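# Four arms lay a jointed cable runway on supports

## Task

Set the jointed cable runway down across its three supports so that it sits between each support's lugs, with one of its ends resting on the tallest support; then open the grippers and move the arms away. It only counts if the runway stays in place on its own, not if a robot is still holding it there.

## Robot and tools

Robots: four identical i2rt Big YAM arms named arm1, arm2, arm3 and arm4. Each has six revolute joints, a two-finger gripper and a wrist camera (arm1_cam_wrist to arm4_cam_wrist). Two fixed room cameras, cam_high and cam_low, view the scene. With joints 1 and 6 at zero and the hand level and pointing forward, the wrist camera rides on top of the hand looking toward the fingertips. The hand can reach roughly 1.0 m out from the joint-1 axis.

Frame: one shared scene frame, origin on the floor, +z up. The hand point is the midpoint between the fingertips; the hand's z axis runs along the fingers and the fingers close along its y axis. Foot poses are never printed, so calls are given in joint space only, not as Cartesian poses.

execute_actions: argument actions is a list holding exactly one action (or an empty list, which only returns state and images). The action is an object keyed by robot name; each robot entry holds joints, an object of absolute joint targets by name. Per arm, any subset of these seven keys: joint1_rad, joint2_rad, joint3_rad, joint4_rad, joint5_rad, joint6_rad (radians) and gripper_m (meters, fingertip gap). These are targets to reach, not offsets. Ranges: joint1_rad -2.879 to 2.879 (base yaw, positive counter-clockwise seen from above, 0 faces the way the foot faces); joint2_rad 0 to 3.141 (shoulder; 0 has the upper arm pointing back and roughly level, increasing raises it then swings it forward); joint3_rad 0 to 3.019 (elbow; 0 is fully folded, increasing opens); joint4_rad -1.692 to 1.57 (hand pitch, positive tips fingers up); joint5_rad -1.57 to 1.57 (hand side swing, positive toward the arm's right); joint6_rad -2.094 to 2.094 (hand roll, positive clockwise viewed from behind the hand); gripper_m 0 to 0.093. Completion tolerances are ±0.045, ±0.14, ±0.09, ±0.055, ±0.03, ±0.035 rad and ±0.003 m in that order. All motions in one action start at once and may finish at different times; each joint has its own speed, so the path between postures can sweep wide. An omitted joint or arm may keep pushing toward an earlier target. Unknown keys or out-of-range numbers make the whole call rejected with nothing moved. Optional cameras: list of camera names, or "all"; omitted or null gives all, [] gives none; images come in the order the pictures line states.

wait: seconds from 0 to 10; commands nothing, the scene keeps running, returns state and images.

zoom_image: camera name plus region [x0, y0, x1, y1] in pixels of that camera's most recent full image, origin top-left, no larger than 504 by 504.

finished_scene: pass the number of the current scene; it ends it permanently after the last command is held and reports success. Only call it once the runway rests unassisted and arms are clear. Answering without a tool call ends everything.

Reading results: joint_positions gives current joint values. joint_status tells how each commanded motion ended. off_target means it stopped short and may still be pushing. contact_stop or time_out means the joint gave up and holds where it stopped; after time_out a joint may keep a target capped near its current position (at most 0.375, 0.375, 0.113, 0.225, 0.075, 0.3 rad for joints 1 to 6) and keep pushing, listed under on_its_own, and it may move there by itself if freed. To relieve a push, command the reported position. "joint command not followed" (often with a cause line) means a safety check blocked that arm's joint targets, typically self or inter-arm collision avoidance; the gripper part still runs, and blocked joints show not_followed and may be retried on later actions. on_its_own lists uncommanded behavior; "held at" is the target held, not the actual position. A stop reported in one call cancels the remaining motion and finish calls in that same reply. Tiny target changes may produce no motion; a joint holding a load sags.

Hazards: the arms do not stop on contact and can press hard. A hard press between two robots fails and ends the run; hard hits may too. The collision check can react late and ignores fingers, gripper housings and wrist cameras. Object contact does not count as robot contact. Nothing may be knocked out of the work area or onto the floor. Avoid drops, slips, slams and strong pushes. Arms act independently, so a stalled arm does not pause the others, which matters when several share the runway.

Motor heat: holding loads or pushing heats motors, even while you are thinking, since the robot holds the last command meanwhile. A MOTOR HOT line appears from 85 °C; at 100 °C an OVER-TEMPERATURE FAULT drops that arm until it cools, and affected keys read limit_stop_at_motor_heat, after which the target should be resent. Some heat persists into the next scene. Shorter robot motion time is better.

Each tool is called after "Call:" by a JSON object that holds its "method" and its "body", one argument or row to a line.

## Session

Call:
{"method": "execute_actions", "body": {
  "actions": []
}}

Scene clock: 0.00 s.
Motor temperatures (°C, as the motors report them): arm1=[22 20 24 22 24 24] | arm2=[25 25 26 24 22 22] | arm3=[22 23 23 22 23 23] | arm4=[24 24 21 23 22 24]
arm1.joint_positions: joint1_rad=-0.180 joint2_rad=+0.454 joint3_rad=+1.409 joint4_rad=-1.469 joint5_rad=+0.200 joint6_rad=-0.165 gripper_m=+0.095
arm1.joint_status: not commanded
arm1.hand: x=-0.9978 y=-0.2552 z=+1.4445 quat_wxyz=(-0.489, -0.028, -0.857, +0.161) (m; scene frame)
arm2.joint_positions: joint1_rad=-0.178 joint2_rad=+0.509 joint3_rad=+1.405 joint4_rad=-1.499 joint5_rad=+0.095 joint6_rad=+0.221 gripper_m=+0.094
arm2.joint_status: not commanded
arm2.hand: x=-0.1840 y=-0.5117 z=+1.4182 quat_wxyz=(-0.364, +0.442, -0.767, -0.289) (m; scene frame)
arm3.joint_positions: joint1_rad=-0.367 joint2_rad=+0.567 joint3_rad=+1.427 joint4_rad=-1.292 joint5_rad=-0.155 joint6_rad=-0.447 gripper_m=+0.094
arm3.joint_status: not commanded
arm3.hand: x=+0.2099 y=-0.4592 z=+1.4141 quat_wxyz=(-0.453, +0.684, -0.490, -0.293) (m; scene frame)
arm4.joint_positions: joint1_rad=+0.017 joint2_rad=+0.570 joint3_rad=+1.419 joint4_rad=-1.386 joint5_rad=-0.195 joint6_rad=+0.509 gripper_m=+0.094
arm4.joint_status: not commanded
arm4.hand: x=+0.9194 y=-0.1788 z=+1.4158 quat_wxyz=(-0.228, -0.860, +0.134, +0.437) (m; scene frame)
pictures: arm1_cam_wrist, arm2_cam_wrist, arm3_cam_wrist, arm4_cam_wrist, cam_high, cam_low
Images, in order (width x height): arm1_cam_wrist 616x616, arm2_cam_wrist 616x616, arm3_cam_wrist 616x616, arm4_cam_wrist 616x616, cam_high 896x504, cam_low 896x504.

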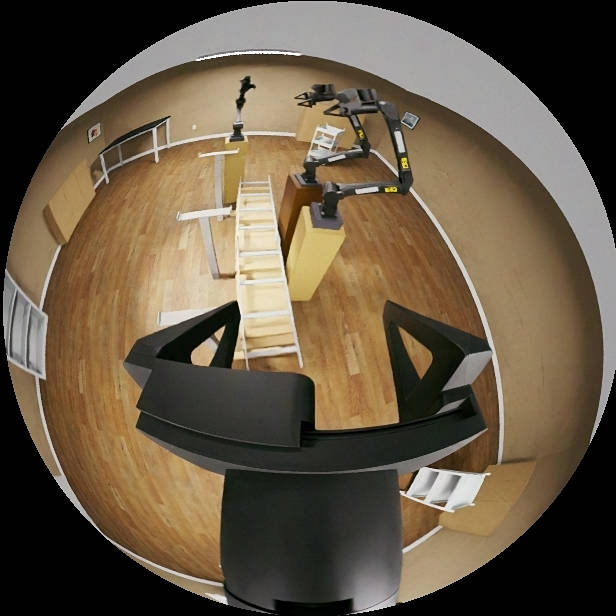

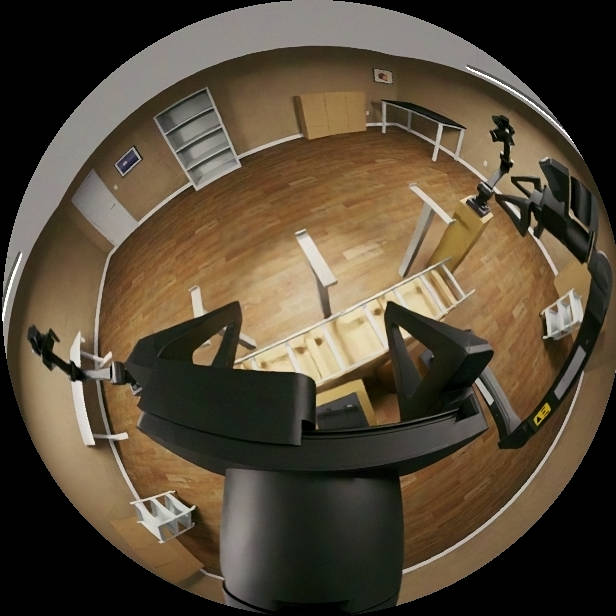

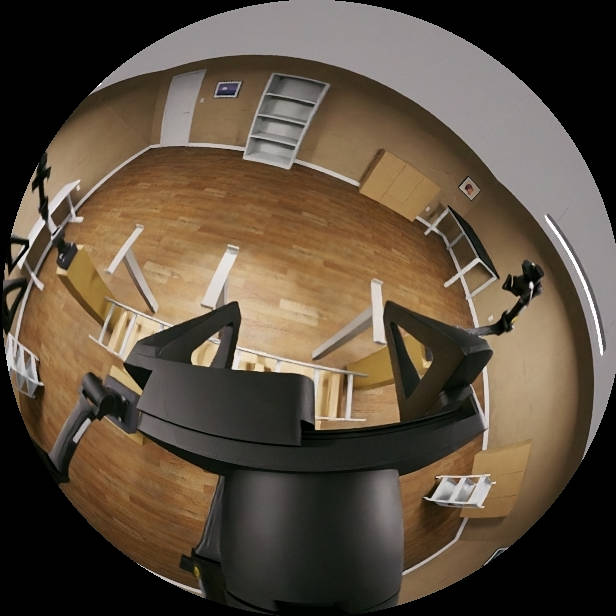

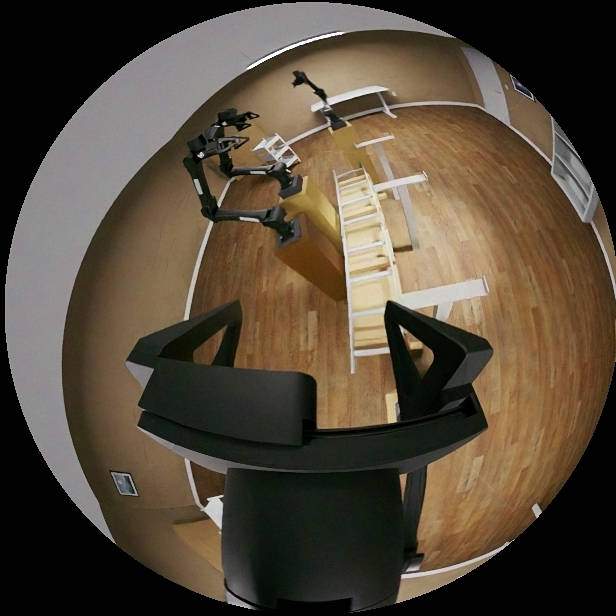

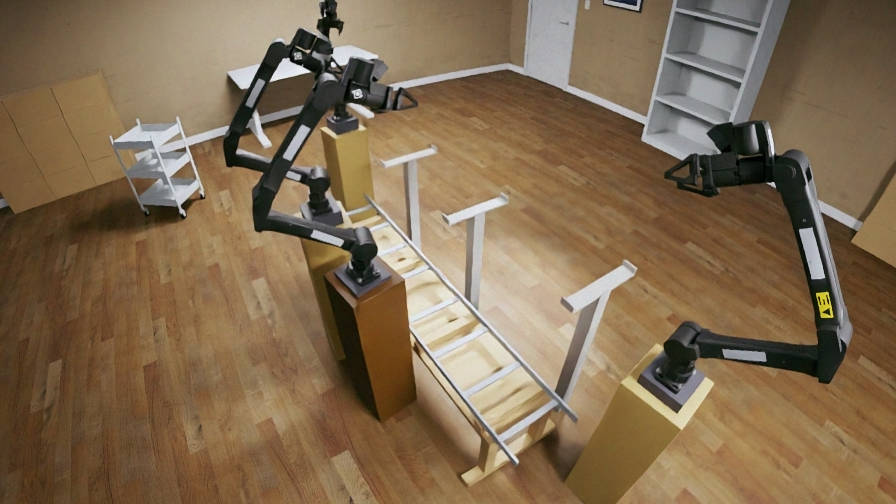

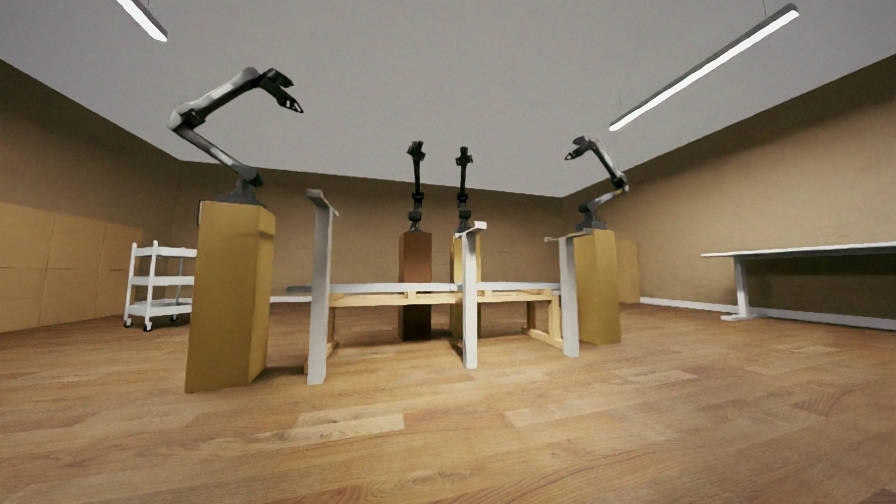

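Call:
{"method": "execute_actions", "body": {
  "actions": [
    {"arm1":{"joints":{"joint1_rad":0,"joint2_rad":1.8,"joint3_rad":1.2,"joint4_rad":-0.97,"joint5_rad":0,"joint6_rad":0}},"arm2":{"joints":{"joint1_rad":0,"joint2_rad":1.5,"joint3_rad":0.9,"joint4_rad":-0.97,"joint5_rad":0,"joint6_rad":0}},"arm3":{"joints":{"joint1_rad":0,"joint2_rad":1.8,"joint3_rad":1.5,"joint4_rad":-1.27,"joint5_rad":0,"joint6_rad":0}},"arm4":{"joints":{"joint1_rad":0,"joint2_rad":1.8,"joint3_rad":1.2,"joint4_rad":-0.97,"joint5_rad":0,"joint6_rad":0}}}
  ]
}}

Scene clock: 8.73 s.
Motor temperatures (°C, as the motors report them): arm1=[22 21 25 23 24 24] | arm2=[25 25 28 24 22 22] | arm3=[22 23 25 22 23 23] | arm4=[24 24 23 23 22 24]
arm1.joint_positions: joint1_rad=-0.006 joint2_rad=+1.805 joint3_rad=+1.187 joint4_rad=-0.977 joint5_rad=+0.003 joint6_rad=-0.009 gripper_m=+0.095
arm1.joint_status: all done
arm1.hand: x=-0.6499 y=-0.1840 z=+0.9129 quat_wxyz=(+0.007, +0.032, -0.999, +0.008) (m; scene frame)
arm2.joint_positions: joint1_rad=-0.005 joint2_rad=+1.499 joint3_rad=+0.892 joint4_rad=-0.982 joint5_rad=+0.003 joint6_rad=+0.014 gripper_m=+0.094
arm2.joint_status: all done
arm2.hand: x=-0.2076 y=-0.2997 z=+0.9328 quat_wxyz=(+0.007, +0.671, -0.741, +0.011) (m; scene frame)
arm3.joint_positions: joint1_rad=-0.003 joint2_rad=+1.815 joint3_rad=+1.479 joint4_rad=-1.276 joint5_rad=-0.003 joint6_rad=-0.011 gripper_m=+0.094
arm3.joint_status: all done
arm3.hand: x=+0.1135 y=-0.1474 z=+0.9439 quat_wxyz=(+0.017, +0.760, -0.650, +0.016) (m; scene frame)
arm4.joint_positions: joint1_rad=+0.010 joint2_rad=+1.802 joint3_rad=+1.188 joint4_rad=-0.984 joint5_rad=-0.002 joint6_rad=+0.013 gripper_m=+0.094
arm4.joint_status: all done
arm4.hand: x=+0.6463 y=-0.1722 z=+0.8743 quat_wxyz=(-0.003, -0.999, -0.037, -0.022) (m; scene frame)
pictures: arm1_cam_wrist, arm2_cam_wrist, arm3_cam_wrist, arm4_cam_wrist, cam_high, cam_low
Images, in order (width x height): arm1_cam_wrist 616x616, arm2_cam_wrist 616x616, arm3_cam_wrist 616x616, arm4_cam_wrist 616x616, cam_high 896x504, cam_low 896x504.

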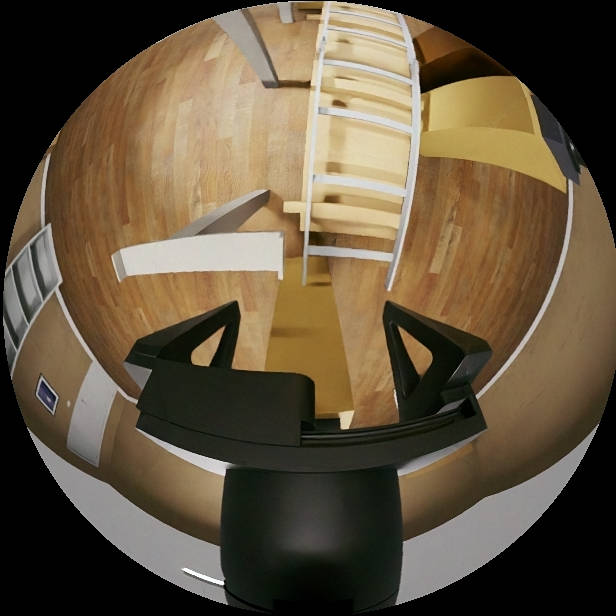

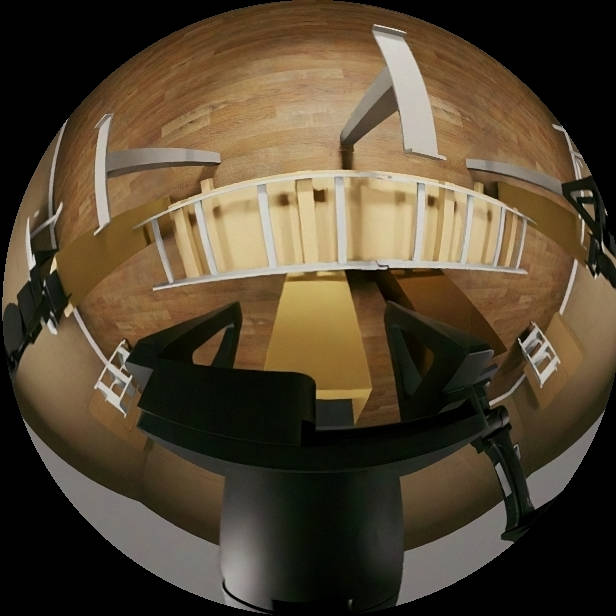

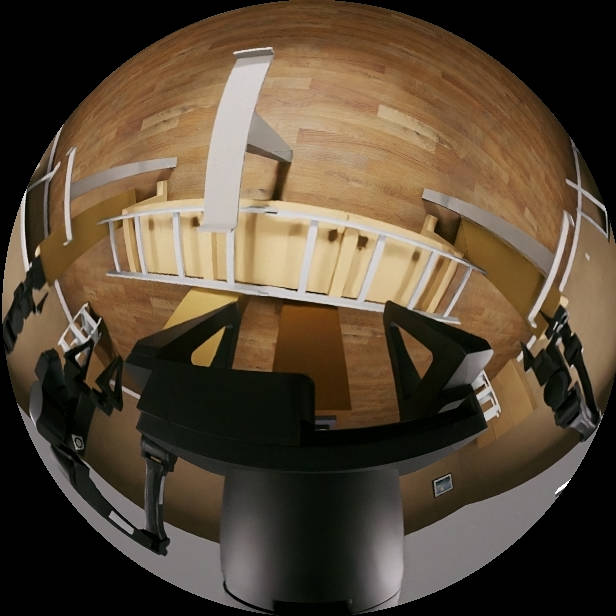

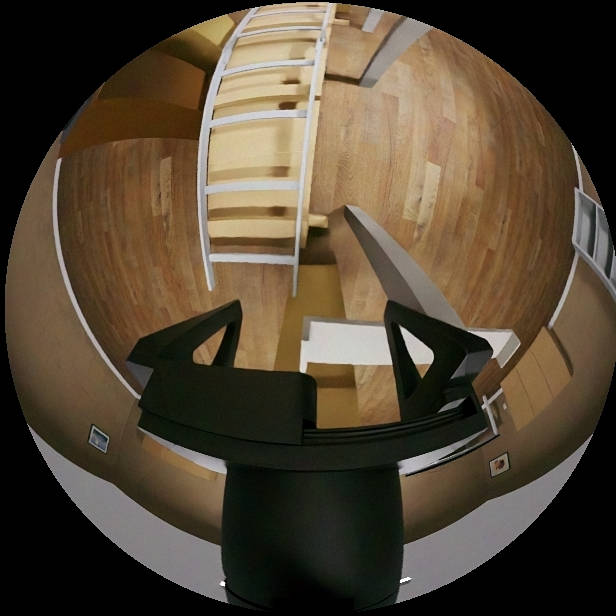

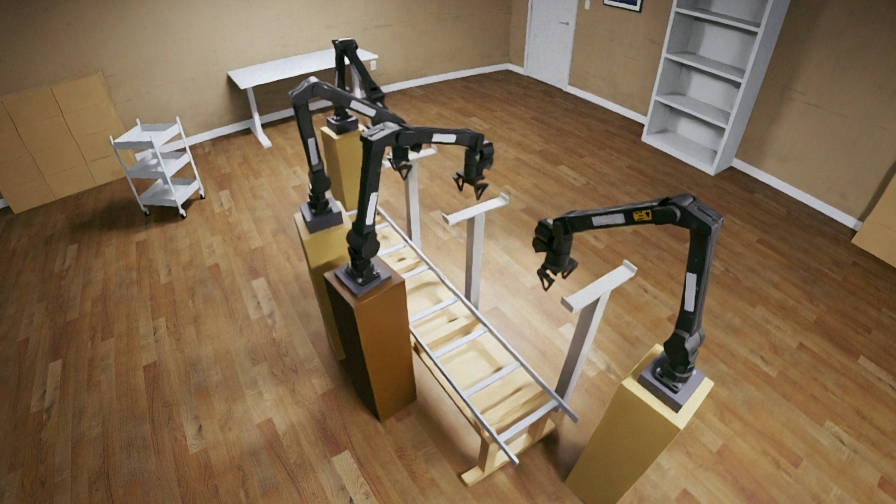

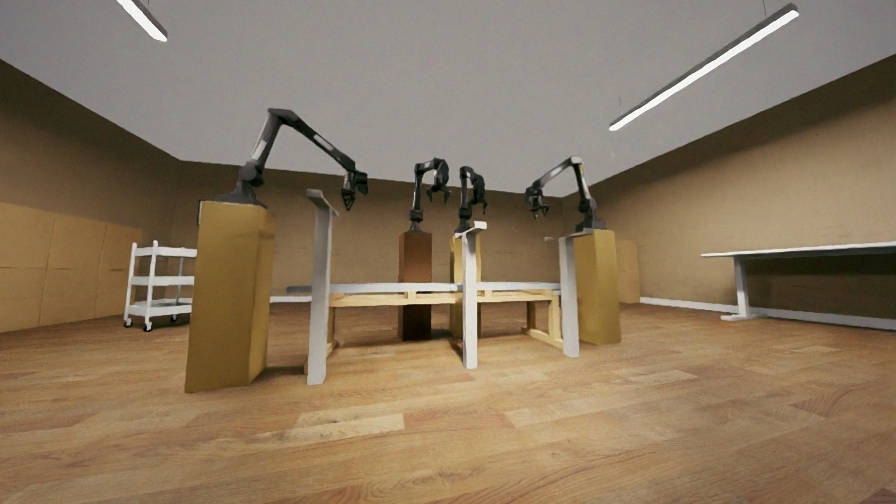

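Call:
{"method": "execute_actions", "body": {
  "actions": [
    {"arm1":{"joints":{"joint2_rad":0.5,"joint3_rad":1.2}},"arm4":{"joints":{"joint2_rad":0.5,"joint3_rad":1.2}},"arm2":{"joints":{"joint1_rad":0.66,"joint6_rad":0.56,"joint2_rad":1.5,"joint3_rad":0.8}},"arm3":{"joints":{"joint1_rad":-0.73,"joint6_rad":-0.58,"joint2_rad":1.5,"joint3_rad":0.9,"joint4_rad":-0.97}}}
  ],
  "cameras": []
}}

Call:
{"method": "execute_actions", "body": {
  "actions": [
    {"arm2":{"joints":{"joint2_rad":2.485,"joint3_rad":1.115,"joint4_rad":-0.2}},"arm3":{"joints":{"joint2_rad":2.25,"joint3_rad":1.085,"joint4_rad":-0.4}}}
  ],
  "cameras": ["arm2_cam_wrist","arm3_cam_wrist","cam_high","cam_low"]
}}

Scene clock: 32.40 s.
Motor temperatures (°C, as the motors report them): arm1=[22 22 27 23 24 24] | arm2=[25 26 29 24 22 22] | arm3=[22 25 28 22 23 23] | arm4=[24 26 24 23 22 24]
arm1.joint_positions: joint1_rad=-0.006 joint2_rad=+0.495 joint3_rad=+1.184 joint4_rad=-0.976 joint5_rad=+0.003 joint6_rad=-0.009 gripper_m=+0.095
arm1.joint_status: all done
arm1.hand: x=-0.8847 y=-0.1910 z=+1.4386 quat_wxyz=(-0.603, +0.028, -0.797, -0.008) (m; scene frame)
arm2.joint_positions: joint1_rad=+0.660 joint2_rad=+1.499 joint3_rad=+0.800 joint4_rad=-0.975 joint5_rad=+0.001 joint6_rad=+0.545 gripper_m=+0.094
arm2.joint_status: all done
arm2.hand: x=-0.4200 y=-0.3939 z=+0.9060 quat_wxyz=(+0.012, +0.718, -0.694, +0.054) (m; scene frame)
arm3.joint_positions: joint1_rad=-0.728 joint2_rad=+1.512 joint3_rad=+0.894 joint4_rad=-0.980 joint5_rad=+0.001 joint6_rad=-0.569 gripper_m=+0.094
arm3.joint_status: all done
arm3.hand: x=+0.3943 y=-0.3609 z=+0.8807 quat_wxyz=(+0.015, +0.703, -0.711, +0.005) (m; scene frame)
arm4.joint_positions: joint1_rad=+0.010 joint2_rad=+0.499 joint3_rad=+1.183 joint4_rad=-0.982 joint5_rad=-0.002 joint6_rad=+0.013 gripper_m=+0.094
arm4.joint_status: all done
arm4.hand: x=+0.8642 y=-0.1494 z=+1.4004 quat_wxyz=(-0.033, -0.809, -0.029, +0.587) (m; scene frame)
pictures: none
No camera images: the call's "cameras" was empty. Leave "cameras" out to get every camera's image.

Scene clock: 34.00 s.
Motor temperatures (°C, as the motors report them): arm1=[22 22 27 23 24 24] | arm2=[25 26 29 24 22 22] | arm3=[22 25 27 22 23 23] | arm4=[24 25 24 23 22 24]
arm1.joint_positions: joint1_rad=-0.006 joint2_rad=+0.495 joint3_rad=+1.184 joint4_rad=-0.976 joint5_rad=+0.003 joint6_rad=-0.009 gripper_m=+0.095
arm1.joint_status: not commanded
arm1.hand: x=-0.8847 y=-0.1910 z=+1.4386 quat_wxyz=(-0.603, +0.028, -0.797, -0.008) (m; scene frame)
arm2.joint_positions: joint1_rad=+0.660 joint2_rad=+2.500 joint3_rad=+1.107 joint4_rad=-0.212 joint5_rad=+0.001 joint6_rad=+0.547 gripper_m=+0.094
arm2.joint_status: all done
arm2.hand: x=-0.4709 y=-0.3160 z=+0.5635 quat_wxyz=(+0.004, +0.718, -0.695, +0.020) (m; scene frame)
arm3.joint_positions: joint1_rad=-0.728 joint2_rad=+2.270 joint3_rad=+1.078 joint4_rad=-0.411 joint5_rad=+0.001 joint6_rad=-0.570 gripper_m=+0.094
arm3.joint_status: all done
arm3.hand: x=+0.4373 y=-0.2963 z=+0.6108 quat_wxyz=(+0.017, +0.704, -0.710, +0.006) (m; scene frame)
arm4.joint_positions: joint1_rad=+0.010 joint2_rad=+0.499 joint3_rad=+1.183 joint4_rad=-0.982 joint5_rad=-0.002 joint6_rad=+0.013 gripper_m=+0.094
arm4.joint_status: not commanded
arm4.hand: x=+0.8642 y=-0.1494 z=+1.4004 quat_wxyz=(-0.033, -0.809, -0.029, +0.587) (m; scene frame)
pictures: arm2_cam_wrist, arm3_cam_wrist, cam_high, cam_low
Images, in order (width x height): arm2_cam_wrist 616x616, arm3_cam_wrist 616x616, cam_high 896x504, cam_low 896x504.

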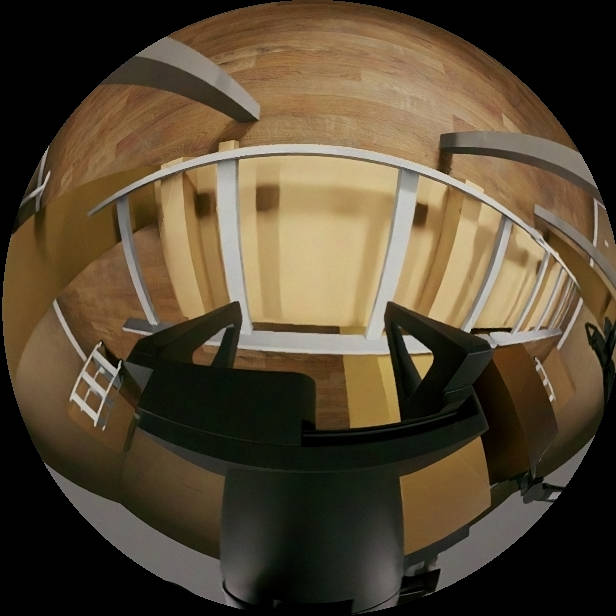

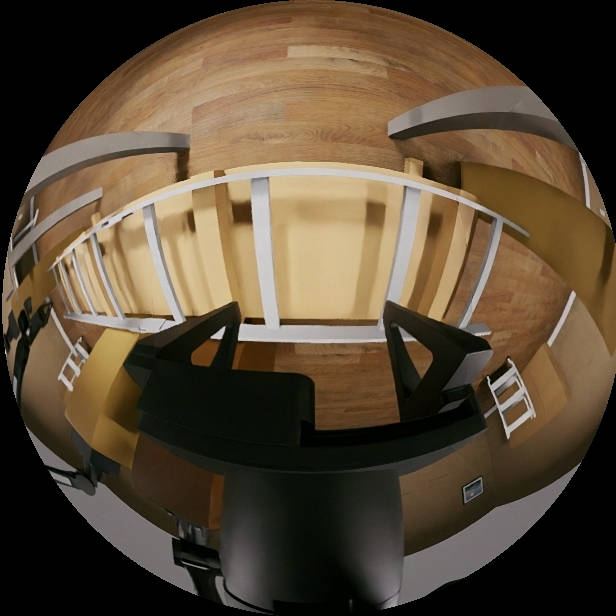

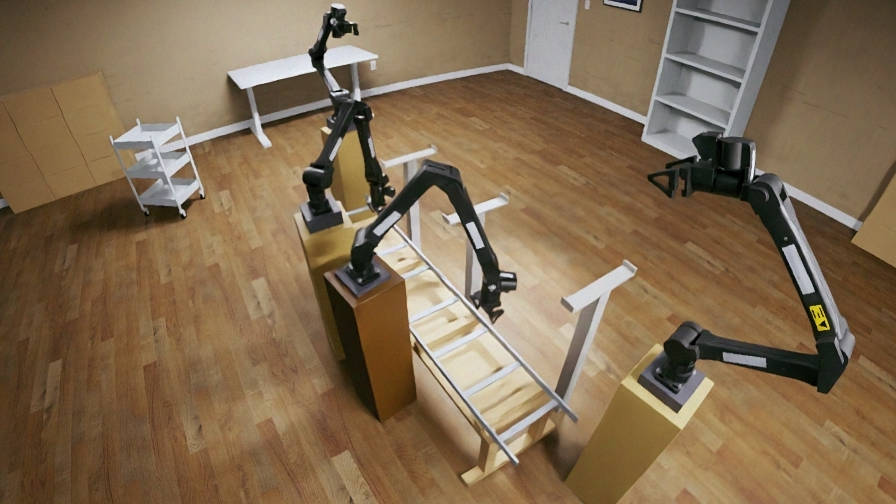

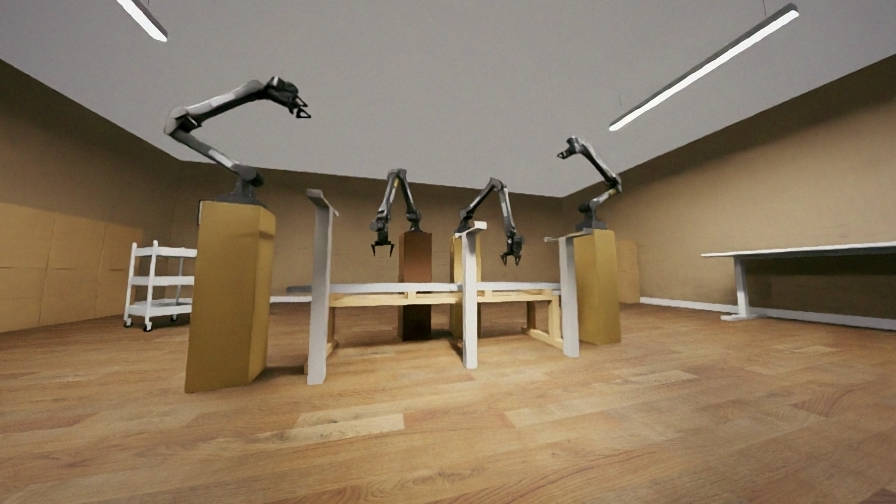

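Call:
{"method": "execute_actions", "body": {
  "actions": [
    {"arm2":{"joints":{"joint1_rad":0.41,"joint6_rad":0.31,"joint2_rad":2.7,"joint3_rad":1.2,"joint4_rad":-0.07}},"arm3":{"joints":{"joint1_rad":-0.59,"joint6_rad":-0.44,"joint2_rad":2.55,"joint3_rad":1.14,"joint4_rad":-0.16}}}
  ],
  "cameras": ["arm2_cam_wrist","arm3_cam_wrist","cam_low"]
}}

Scene clock: 47.50 s.
Motor temperatures (°C, as the motors report them): arm1=[22 21 28 23 24 24] | arm2=[25 27 28 24 22 22] | arm3=[22 26 26 22 23 23] | arm4=[24 25 25 23 22 24]
arm1.joint_positions: joint1_rad=-0.006 joint2_rad=+0.495 joint3_rad=+1.184 joint4_rad=-0.976 joint5_rad=+0.003 joint6_rad=-0.009 gripper_m=+0.095
arm1.joint_status: not commanded
arm1.hand: x=-0.8847 y=-0.1910 z=+1.4386 quat_wxyz=(-0.603, +0.028, -0.797, -0.008) (m; scene frame)
arm2.joint_positions: joint1_rad=+0.409 joint2_rad=+2.713 joint3_rad=+1.196 joint4_rad=-0.076 joint5_rad=+0.001 joint6_rad=+0.324 gripper_m=+0.094
arm2.joint_status: all done
arm2.hand: x=-0.3700 y=-0.2846 z=+0.4815 quat_wxyz=(+0.005, +0.709, -0.706, +0.014) (m; scene frame)
arm3.joint_positions: joint1_rad=-0.585 joint2_rad=+2.567 joint3_rad=+1.132 joint4_rad=-0.170 joint5_rad=+0.001 joint6_rad=-0.451 gripper_m=+0.094
arm3.joint_status: all done
arm3.hand: x=+0.3679 y=-0.2935 z=+0.4899 quat_wxyz=(+0.018, +0.712, -0.702, +0.008) (m; scene frame)
arm4.joint_positions: joint1_rad=+0.010 joint2_rad=+0.499 joint3_rad=+1.183 joint4_rad=-0.982 joint5_rad=-0.002 joint6_rad=+0.013 gripper_m=+0.094
arm4.joint_status: not commanded
arm4.hand: x=+0.8642 y=-0.1494 z=+1.4004 quat_wxyz=(-0.033, -0.809, -0.029, +0.587) (m; scene frame)
pictures: arm2_cam_wrist, arm3_cam_wrist, cam_low
Images, in order (width x height): arm2_cam_wrist 616x616, arm3_cam_wrist 616x616, cam_low 896x504.

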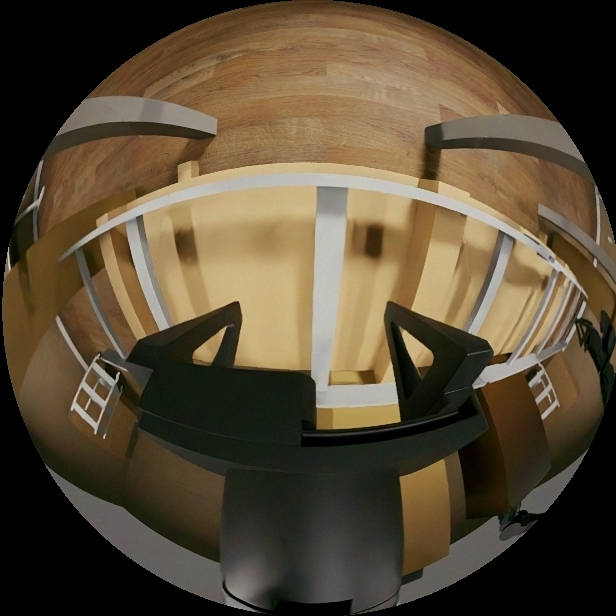

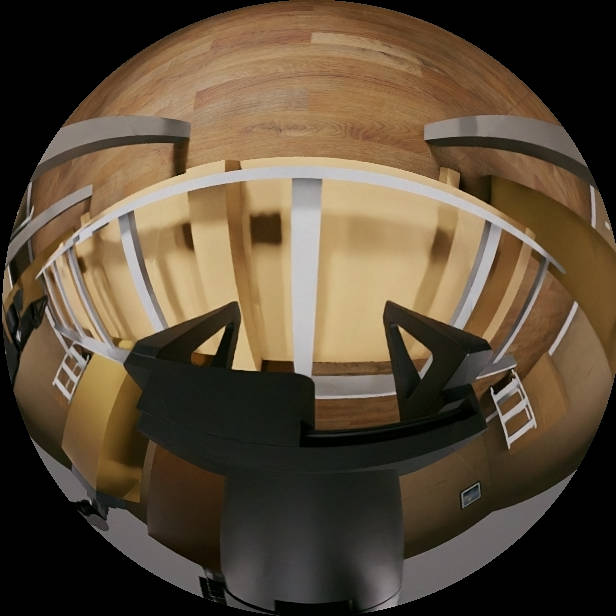

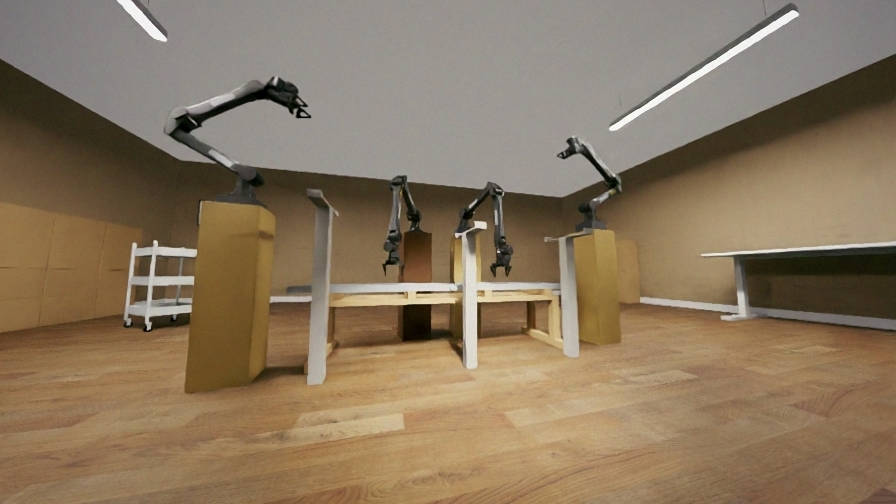

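Call:
{"method": "execute_actions", "body": {
  "actions": [
    {"arm2":{"joints":{"joint1_rad":0.39,"joint2_rad":2.9,"joint3_rad":1.31,"joint4_rad":0.02}},"arm3":{"joints":{"joint2_rad":2.77,"joint3_rad":1.26,"joint4_rad":-0.06}}}
  ],
  "cameras": ["arm2_cam_wrist","arm3_cam_wrist","cam_low"]
}}

Scene clock: 53.33 s.
Motor temperatures (°C, as the motors report them): arm1=[22 21 29 23 24 24] | arm2=[25 27 27 24 22 22] | arm3=[22 26 25 22 23 23] | arm4=[24 25 26 23 22 24]
arm1.joint_positions: joint1_rad=-0.006 joint2_rad=+0.495 joint3_rad=+1.184 joint4_rad=-0.976 joint5_rad=+0.003 joint6_rad=-0.009 gripper_m=+0.095
arm1.joint_status: not commanded
arm1.hand: x=-0.8847 y=-0.1910 z=+1.4386 quat_wxyz=(-0.603, +0.028, -0.797, -0.008) (m; scene frame)
arm2.joint_positions: joint1_rad=+0.397 joint2_rad=+2.912 joint3_rad=+1.306 joint4_rad=+0.016 joint5_rad=+0.001 joint6_rad=+0.324 gripper_m=+0.094
arm2.joint_status: all done
arm2.hand: x=-0.3583 y=-0.3047 z=+0.4055 quat_wxyz=(+0.005, +0.705, -0.709, +0.013) (m; scene frame)
arm3.joint_positions: joint1_rad=-0.585 joint2_rad=+2.790 joint3_rad=+1.256 joint4_rad=-0.064 joint5_rad=+0.001 joint6_rad=-0.450 gripper_m=+0.094
arm3.joint_status: all done
arm3.hand: x=+0.3630 y=-0.3046 z=+0.4045 quat_wxyz=(+0.014, +0.712, -0.702, +0.006) (m; scene frame)
arm4.joint_positions: joint1_rad=+0.010 joint2_rad=+0.499 joint3_rad=+1.183 joint4_rad=-0.982 joint5_rad=-0.002 joint6_rad=+0.013 gripper_m=+0.094
arm4.joint_status: not commanded
arm4.hand: x=+0.8642 y=-0.1494 z=+1.4004 quat_wxyz=(-0.033, -0.809, -0.029, +0.587) (m; scene frame)
pictures: arm2_cam_wrist, arm3_cam_wrist, cam_low
Images, in order (width x height): arm2_cam_wrist 616x616, arm3_cam_wrist 616x616, cam_low 896x504.

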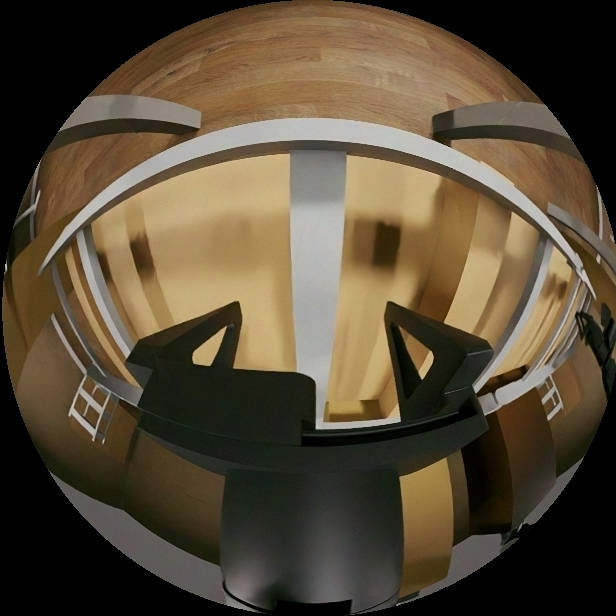

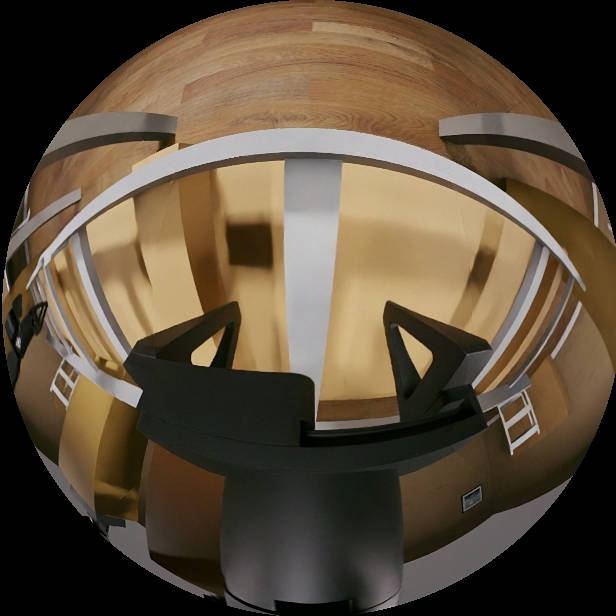

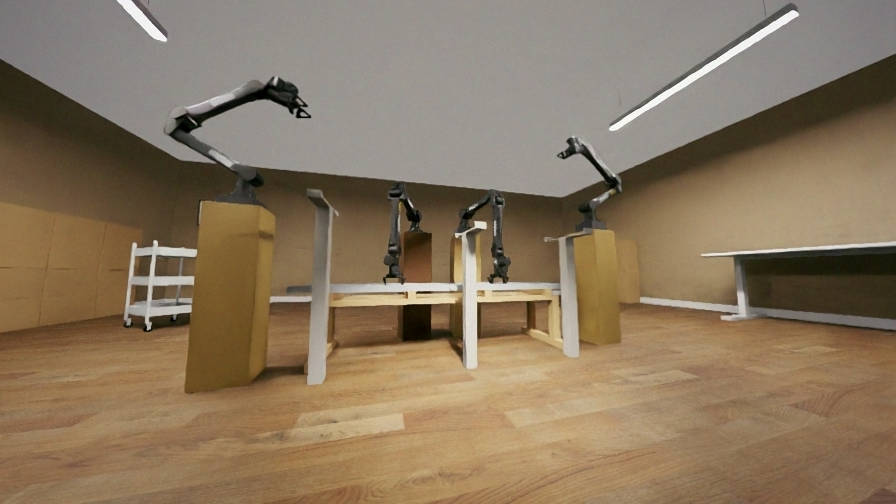

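Call:
{"method": "execute_actions", "body": {
  "actions": [
    {"arm2":{"joints":{"gripper_m":0}},"arm3":{"joints":{"gripper_m":0}}}
  ],
  "cameras": []
}}

Call:
{"method": "execute_actions", "body": {
  "actions": [
    {"arm2":{"joints":{"joint2_rad":2.49,"joint3_rad":0.984,"joint4_rad":-0.06}},"arm3":{"joints":{"joint2_rad":2.36,"joint3_rad":0.958,"joint4_rad":-0.17}}}
  ],
  "cameras": ["cam_high","cam_low"]
}}

Scene clock: 61.63 s.
Motor temperatures (°C, as the motors report them): arm1=[22 21 29 23 24 24] | arm2=[25 28 27 24 22 22] | arm3=[22 26 25 22 23 23] | arm4=[24 24 26 23 22 24]
arm1.joint_positions: joint1_rad=-0.006 joint2_rad=+0.495 joint3_rad=+1.184 joint4_rad=-0.976 joint5_rad=+0.003 joint6_rad=-0.009 gripper_m=+0.095
arm1.joint_status: not commanded
arm1.hand: x=-0.8847 y=-0.1910 z=+1.4386 quat_wxyz=(-0.603, +0.028, -0.797, -0.008) (m; scene frame)
arm2.joint_positions: joint1_rad=+0.396 joint2_rad=+2.912 joint3_rad=+1.306 joint4_rad=+0.017 joint5_rad=+0.004 joint6_rad=+0.323 gripper_m=+0.024
arm2.joint_status: gripper_m off_target (ended at +0.024, target +0.000)
arm2.hand: x=-0.3574 y=-0.3042 z=+0.4055 quat_wxyz=(+0.003, +0.705, -0.710, +0.013) (m; scene frame)
arm3.joint_positions: joint1_rad=-0.584 joint2_rad=+2.790 joint3_rad=+1.255 joint4_rad=-0.064 joint5_rad=-0.008 joint6_rad=-0.445 gripper_m=+0.024
arm3.joint_status: gripper_m off_target (ended at +0.024, target +0.000)
arm3.hand: x=+0.3610 y=-0.3043 z=+0.4044 quat_wxyz=(+0.016, +0.710, -0.704, +0.003) (m; scene frame)
arm4.joint_positions: joint1_rad=+0.010 joint2_rad=+0.499 joint3_rad=+1.183 joint4_rad=-0.982 joint5_rad=-0.002 joint6_rad=+0.013 gripper_m=+0.094
arm4.joint_status: not commanded
arm4.hand: x=+0.8642 y=-0.1494 z=+1.4004 quat_wxyz=(-0.033, -0.809, -0.029, +0.587) (m; scene frame)
pictures: none
No camera images: the call's "cameras" was empty. Leave "cameras" out to get every camera's image.

Scene clock: 62.83 s.
Motor temperatures (°C, as the motors report them): arm1=[22 21 29 23 24 24] | arm2=[25 28 27 24 22 22] | arm3=[22 27 25 22 23 23] | arm4=[24 24 26 23 22 24]
arm1.joint_positions: joint1_rad=-0.006 joint2_rad=+0.495 joint3_rad=+1.184 joint4_rad=-0.976 joint5_rad=+0.003 joint6_rad=-0.009 gripper_m=+0.095
arm1.joint_status: not commanded
arm1.hand: x=-0.8847 y=-0.1910 z=+1.4386 quat_wxyz=(-0.603, +0.028, -0.797, -0.008) (m; scene frame)
arm2.joint_positions: joint1_rad=+0.425 joint2_rad=+2.621 joint3_rad=+0.990 joint4_rad=-0.042 joint5_rad=-0.022 joint6_rad=+0.341 gripper_m=+0.024
arm2.joint_status: all done
arm2.hand: x=-0.3552 y=-0.3568 z=+0.5171 quat_wxyz=(+0.032, +0.707, -0.705, +0.045) (m; scene frame)
arm3.joint_positions: joint1_rad=-0.619 joint2_rad=+2.498 joint3_rad=+0.970 joint4_rad=-0.135 joint5_rad=+0.017 joint6_rad=-0.460 gripper_m=+0.024
arm3.joint_status: all done
arm3.hand: x=+0.3560 y=-0.3548 z=+0.5122 quat_wxyz=(+0.042, +0.703, -0.710, +0.024) (m; scene frame)
arm4.joint_positions: joint1_rad=+0.010 joint2_rad=+0.499 joint3_rad=+1.183 joint4_rad=-0.982 joint5_rad=-0.002 joint6_rad=+0.013 gripper_m=+0.094
arm4.joint_status: not commanded
arm4.hand: x=+0.8642 y=-0.1494 z=+1.4004 quat_wxyz=(-0.033, -0.809, -0.029, +0.587) (m; scene frame)
pictures: cam_high, cam_low
Images, in order (width x height): cam_high 896x504, cam_low 896x504.

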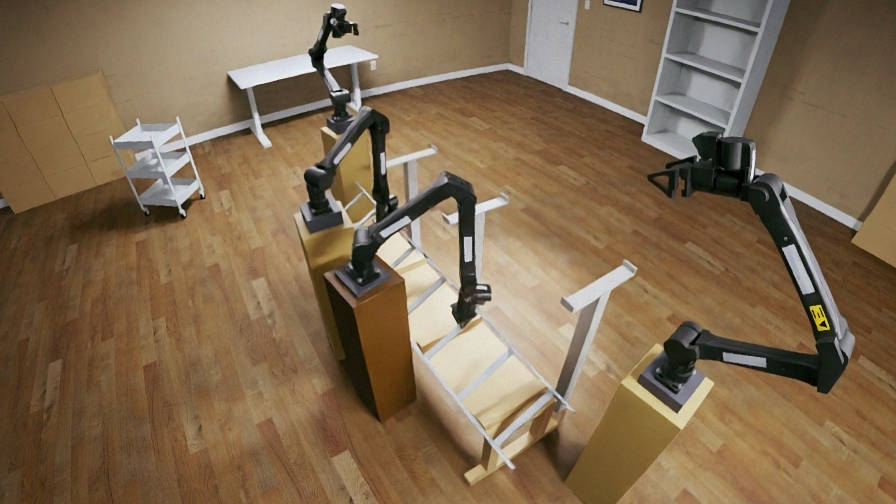

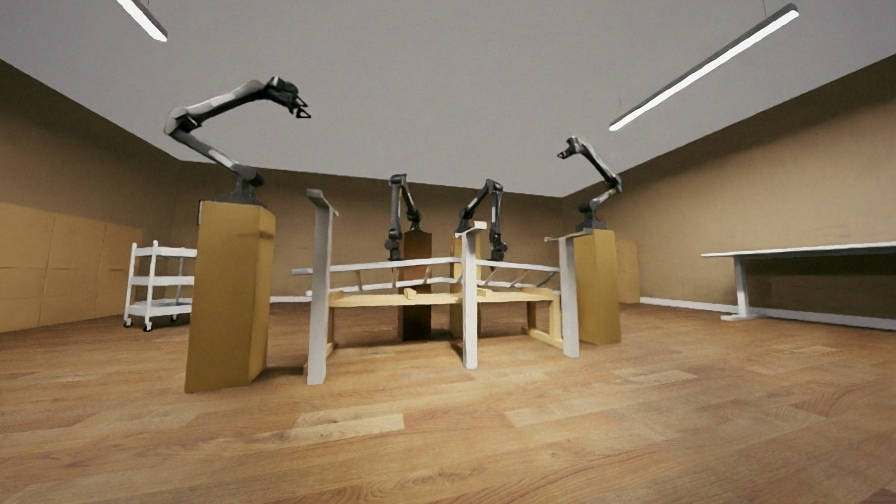

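Call:
{"method": "execute_actions", "body": {
  "actions": [
    {"arm2":{"joints":{"joint2_rad":2.9,"joint3_rad":1.25,"joint4_rad":0.07}},"arm3":{"joints":{"joint2_rad":2.77,"joint3_rad":1.2,"joint4_rad":0}}}
  ],
  "cameras": []
}}

Call:
{"method": "execute_actions", "body": {
  "actions": [
    {"arm2":{"joints":{"gripper_m":0.09}},"arm3":{"joints":{"gripper_m":0.09}},"arm1":{"joints":{"joint1_rad":-0.3,"joint2_rad":2.3,"joint3_rad":1.05,"joint4_rad":-0.32,"joint6_rad":1.27}},"arm4":{"joints":{"joint1_rad":0.35,"joint2_rad":2.2,"joint3_rad":1.0,"joint4_rad":-0.37,"joint6_rad":-1.22}}}
  ]
}}

Scene clock: 68.73 s.
Motor temperatures (°C, as the motors report them): arm1=[22 21 29 23 24 24] | arm2=[25 29 27 24 22 22] | arm3=[22 28 25 22 23 23] | arm4=[24 24 26 23 22 24]
arm1.joint_positions: joint1_rad=-0.006 joint2_rad=+0.495 joint3_rad=+1.184 joint4_rad=-0.976 joint5_rad=+0.003 joint6_rad=-0.009 gripper_m=+0.095
arm1.joint_status: not commanded
arm1.hand: x=-0.8847 y=-0.1910 z=+1.4386 quat_wxyz=(-0.603, +0.028, -0.797, -0.008) (m; scene frame)
arm2.joint_positions: joint1_rad=+0.402 joint2_rad=+2.949 joint3_rad=+1.271 joint4_rad=+0.074 joint5_rad=-0.023 joint6_rad=+0.314 gripper_m=+0.024
arm2.joint_status: all done
arm2.hand: x=-0.3542 y=-0.3352 z=+0.3937 quat_wxyz=(+0.018, +0.709, -0.704, +0.013) (m; scene frame)
arm3.joint_positions: joint1_rad=-0.603 joint2_rad=+2.821 joint3_rad=+1.214 joint4_rad=+0.006 joint5_rad=+0.023 joint6_rad=-0.433 gripper_m=+0.024
arm3.joint_status: all done
arm3.hand: x=+0.3615 y=-0.3331 z=+0.3930 quat_wxyz=(+0.012, +0.699, -0.714, +0.018) (m; scene frame)
arm4.joint_positions: joint1_rad=+0.010 joint2_rad=+0.499 joint3_rad=+1.183 joint4_rad=-0.982 joint5_rad=-0.002 joint6_rad=+0.013 gripper_m=+0.094
arm4.joint_status: not commanded
arm4.hand: x=+0.8642 y=-0.1494 z=+1.4004 quat_wxyz=(-0.033, -0.809, -0.029, +0.587) (m; scene frame)
pictures: none
No camera images: the call's "cameras" was empty. Leave "cameras" out to get every camera's image.

Scene clock: 70.77 s.
Motor temperatures (°C, as the motors report them): arm1=[22 21 29 23 24 24] | arm2=[25 29 27 24 22 22] | arm3=[22 27 24 22 23 23] | arm4=[24 25 26 23 22 24]
arm1.joint_positions: joint1_rad=-0.297 joint2_rad=+2.304 joint3_rad=+1.041 joint4_rad=-0.328 joint5_rad=+0.001 joint6_rad=+1.261 gripper_m=+0.095
arm1.joint_status: all done
arm1.hand: x=-0.7032 y=-0.3153 z=+0.6545 quat_wxyz=(+0.001, -0.680, -0.733, +0.006) (m; scene frame)
arm2.joint_positions: joint1_rad=+0.397 joint2_rad=+2.908 joint3_rad=+1.253 joint4_rad=+0.074 joint5_rad=-0.004 joint6_rad=+0.314 gripper_m=+0.090
arm2.joint_status: all done
arm2.hand: x=-0.3542 y=-0.3200 z=+0.4084 quat_wxyz=(+0.004, +0.708, -0.706, +0.007) (m; scene frame)
arm3.joint_positions: joint1_rad=-0.597 joint2_rad=+2.784 joint3_rad=+1.203 joint4_rad=+0.006 joint5_rad=+0.003 joint6_rad=-0.433 gripper_m=+0.090
arm3.joint_status: all done
arm3.hand: x=+0.3627 y=-0.3181 z=+0.4066 quat_wxyz=(+0.003, +0.701, -0.713, +0.004) (m; scene frame)
arm4.joint_positions: joint1_rad=+0.348 joint2_rad=+2.198 joint3_rad=+0.991 joint4_rad=-0.385 joint5_rad=+0.000 joint6_rad=-1.207 gripper_m=+0.094
arm4.joint_status: all done
arm4.hand: x=+0.7369 y=-0.3083 z=+0.6531 quat_wxyz=(-0.012, -0.685, -0.729, -0.014) (m; scene frame)
pictures: arm1_cam_wrist, arm2_cam_wrist, arm3_cam_wrist, arm4_cam_wrist, cam_high, cam_low
Images, in order (width x height): arm1_cam_wrist 616x616, arm2_cam_wrist 616x616, arm3_cam_wrist 616x616, arm4_cam_wrist 616x616, cam_high 896x504, cam_low 896x504.

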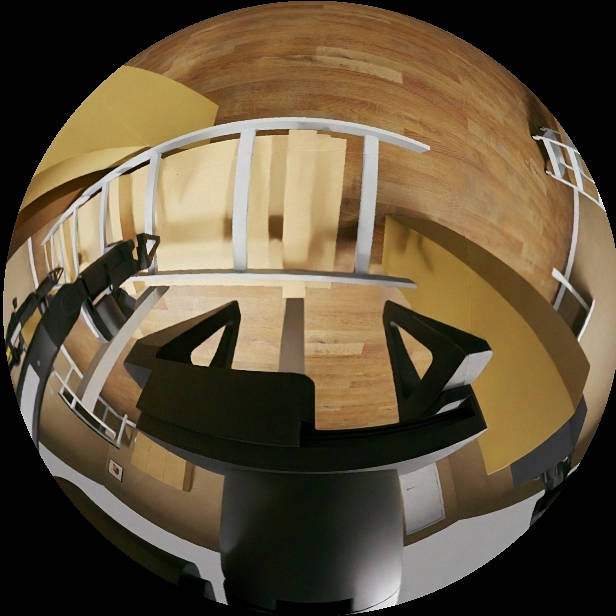

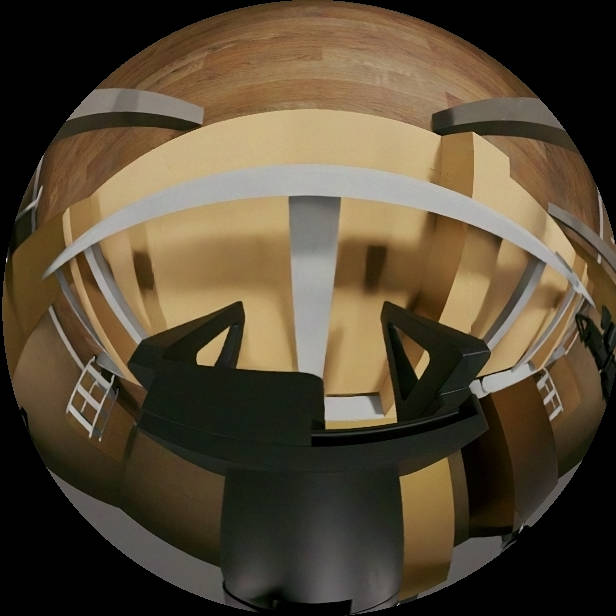

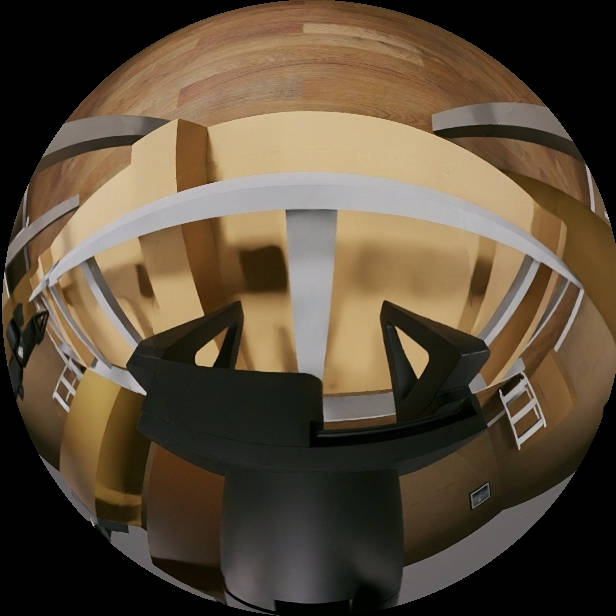

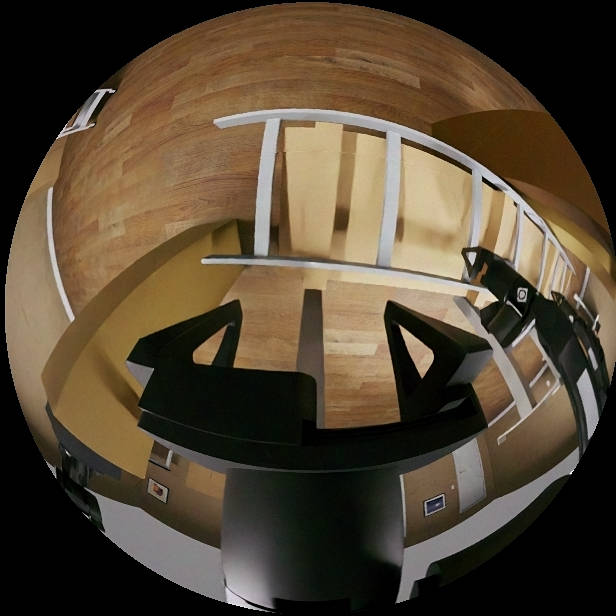

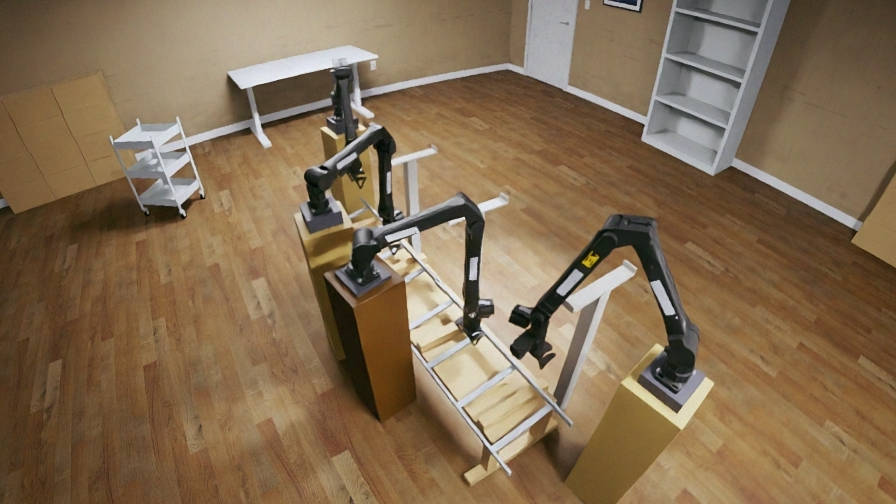

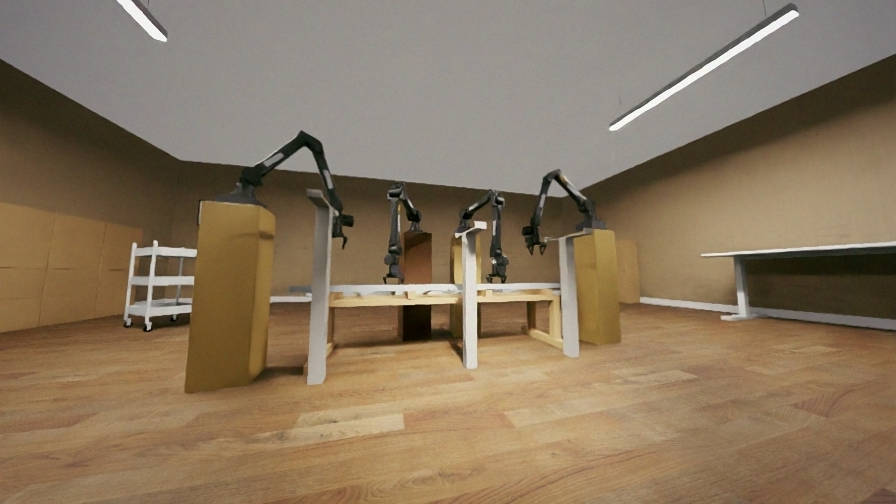

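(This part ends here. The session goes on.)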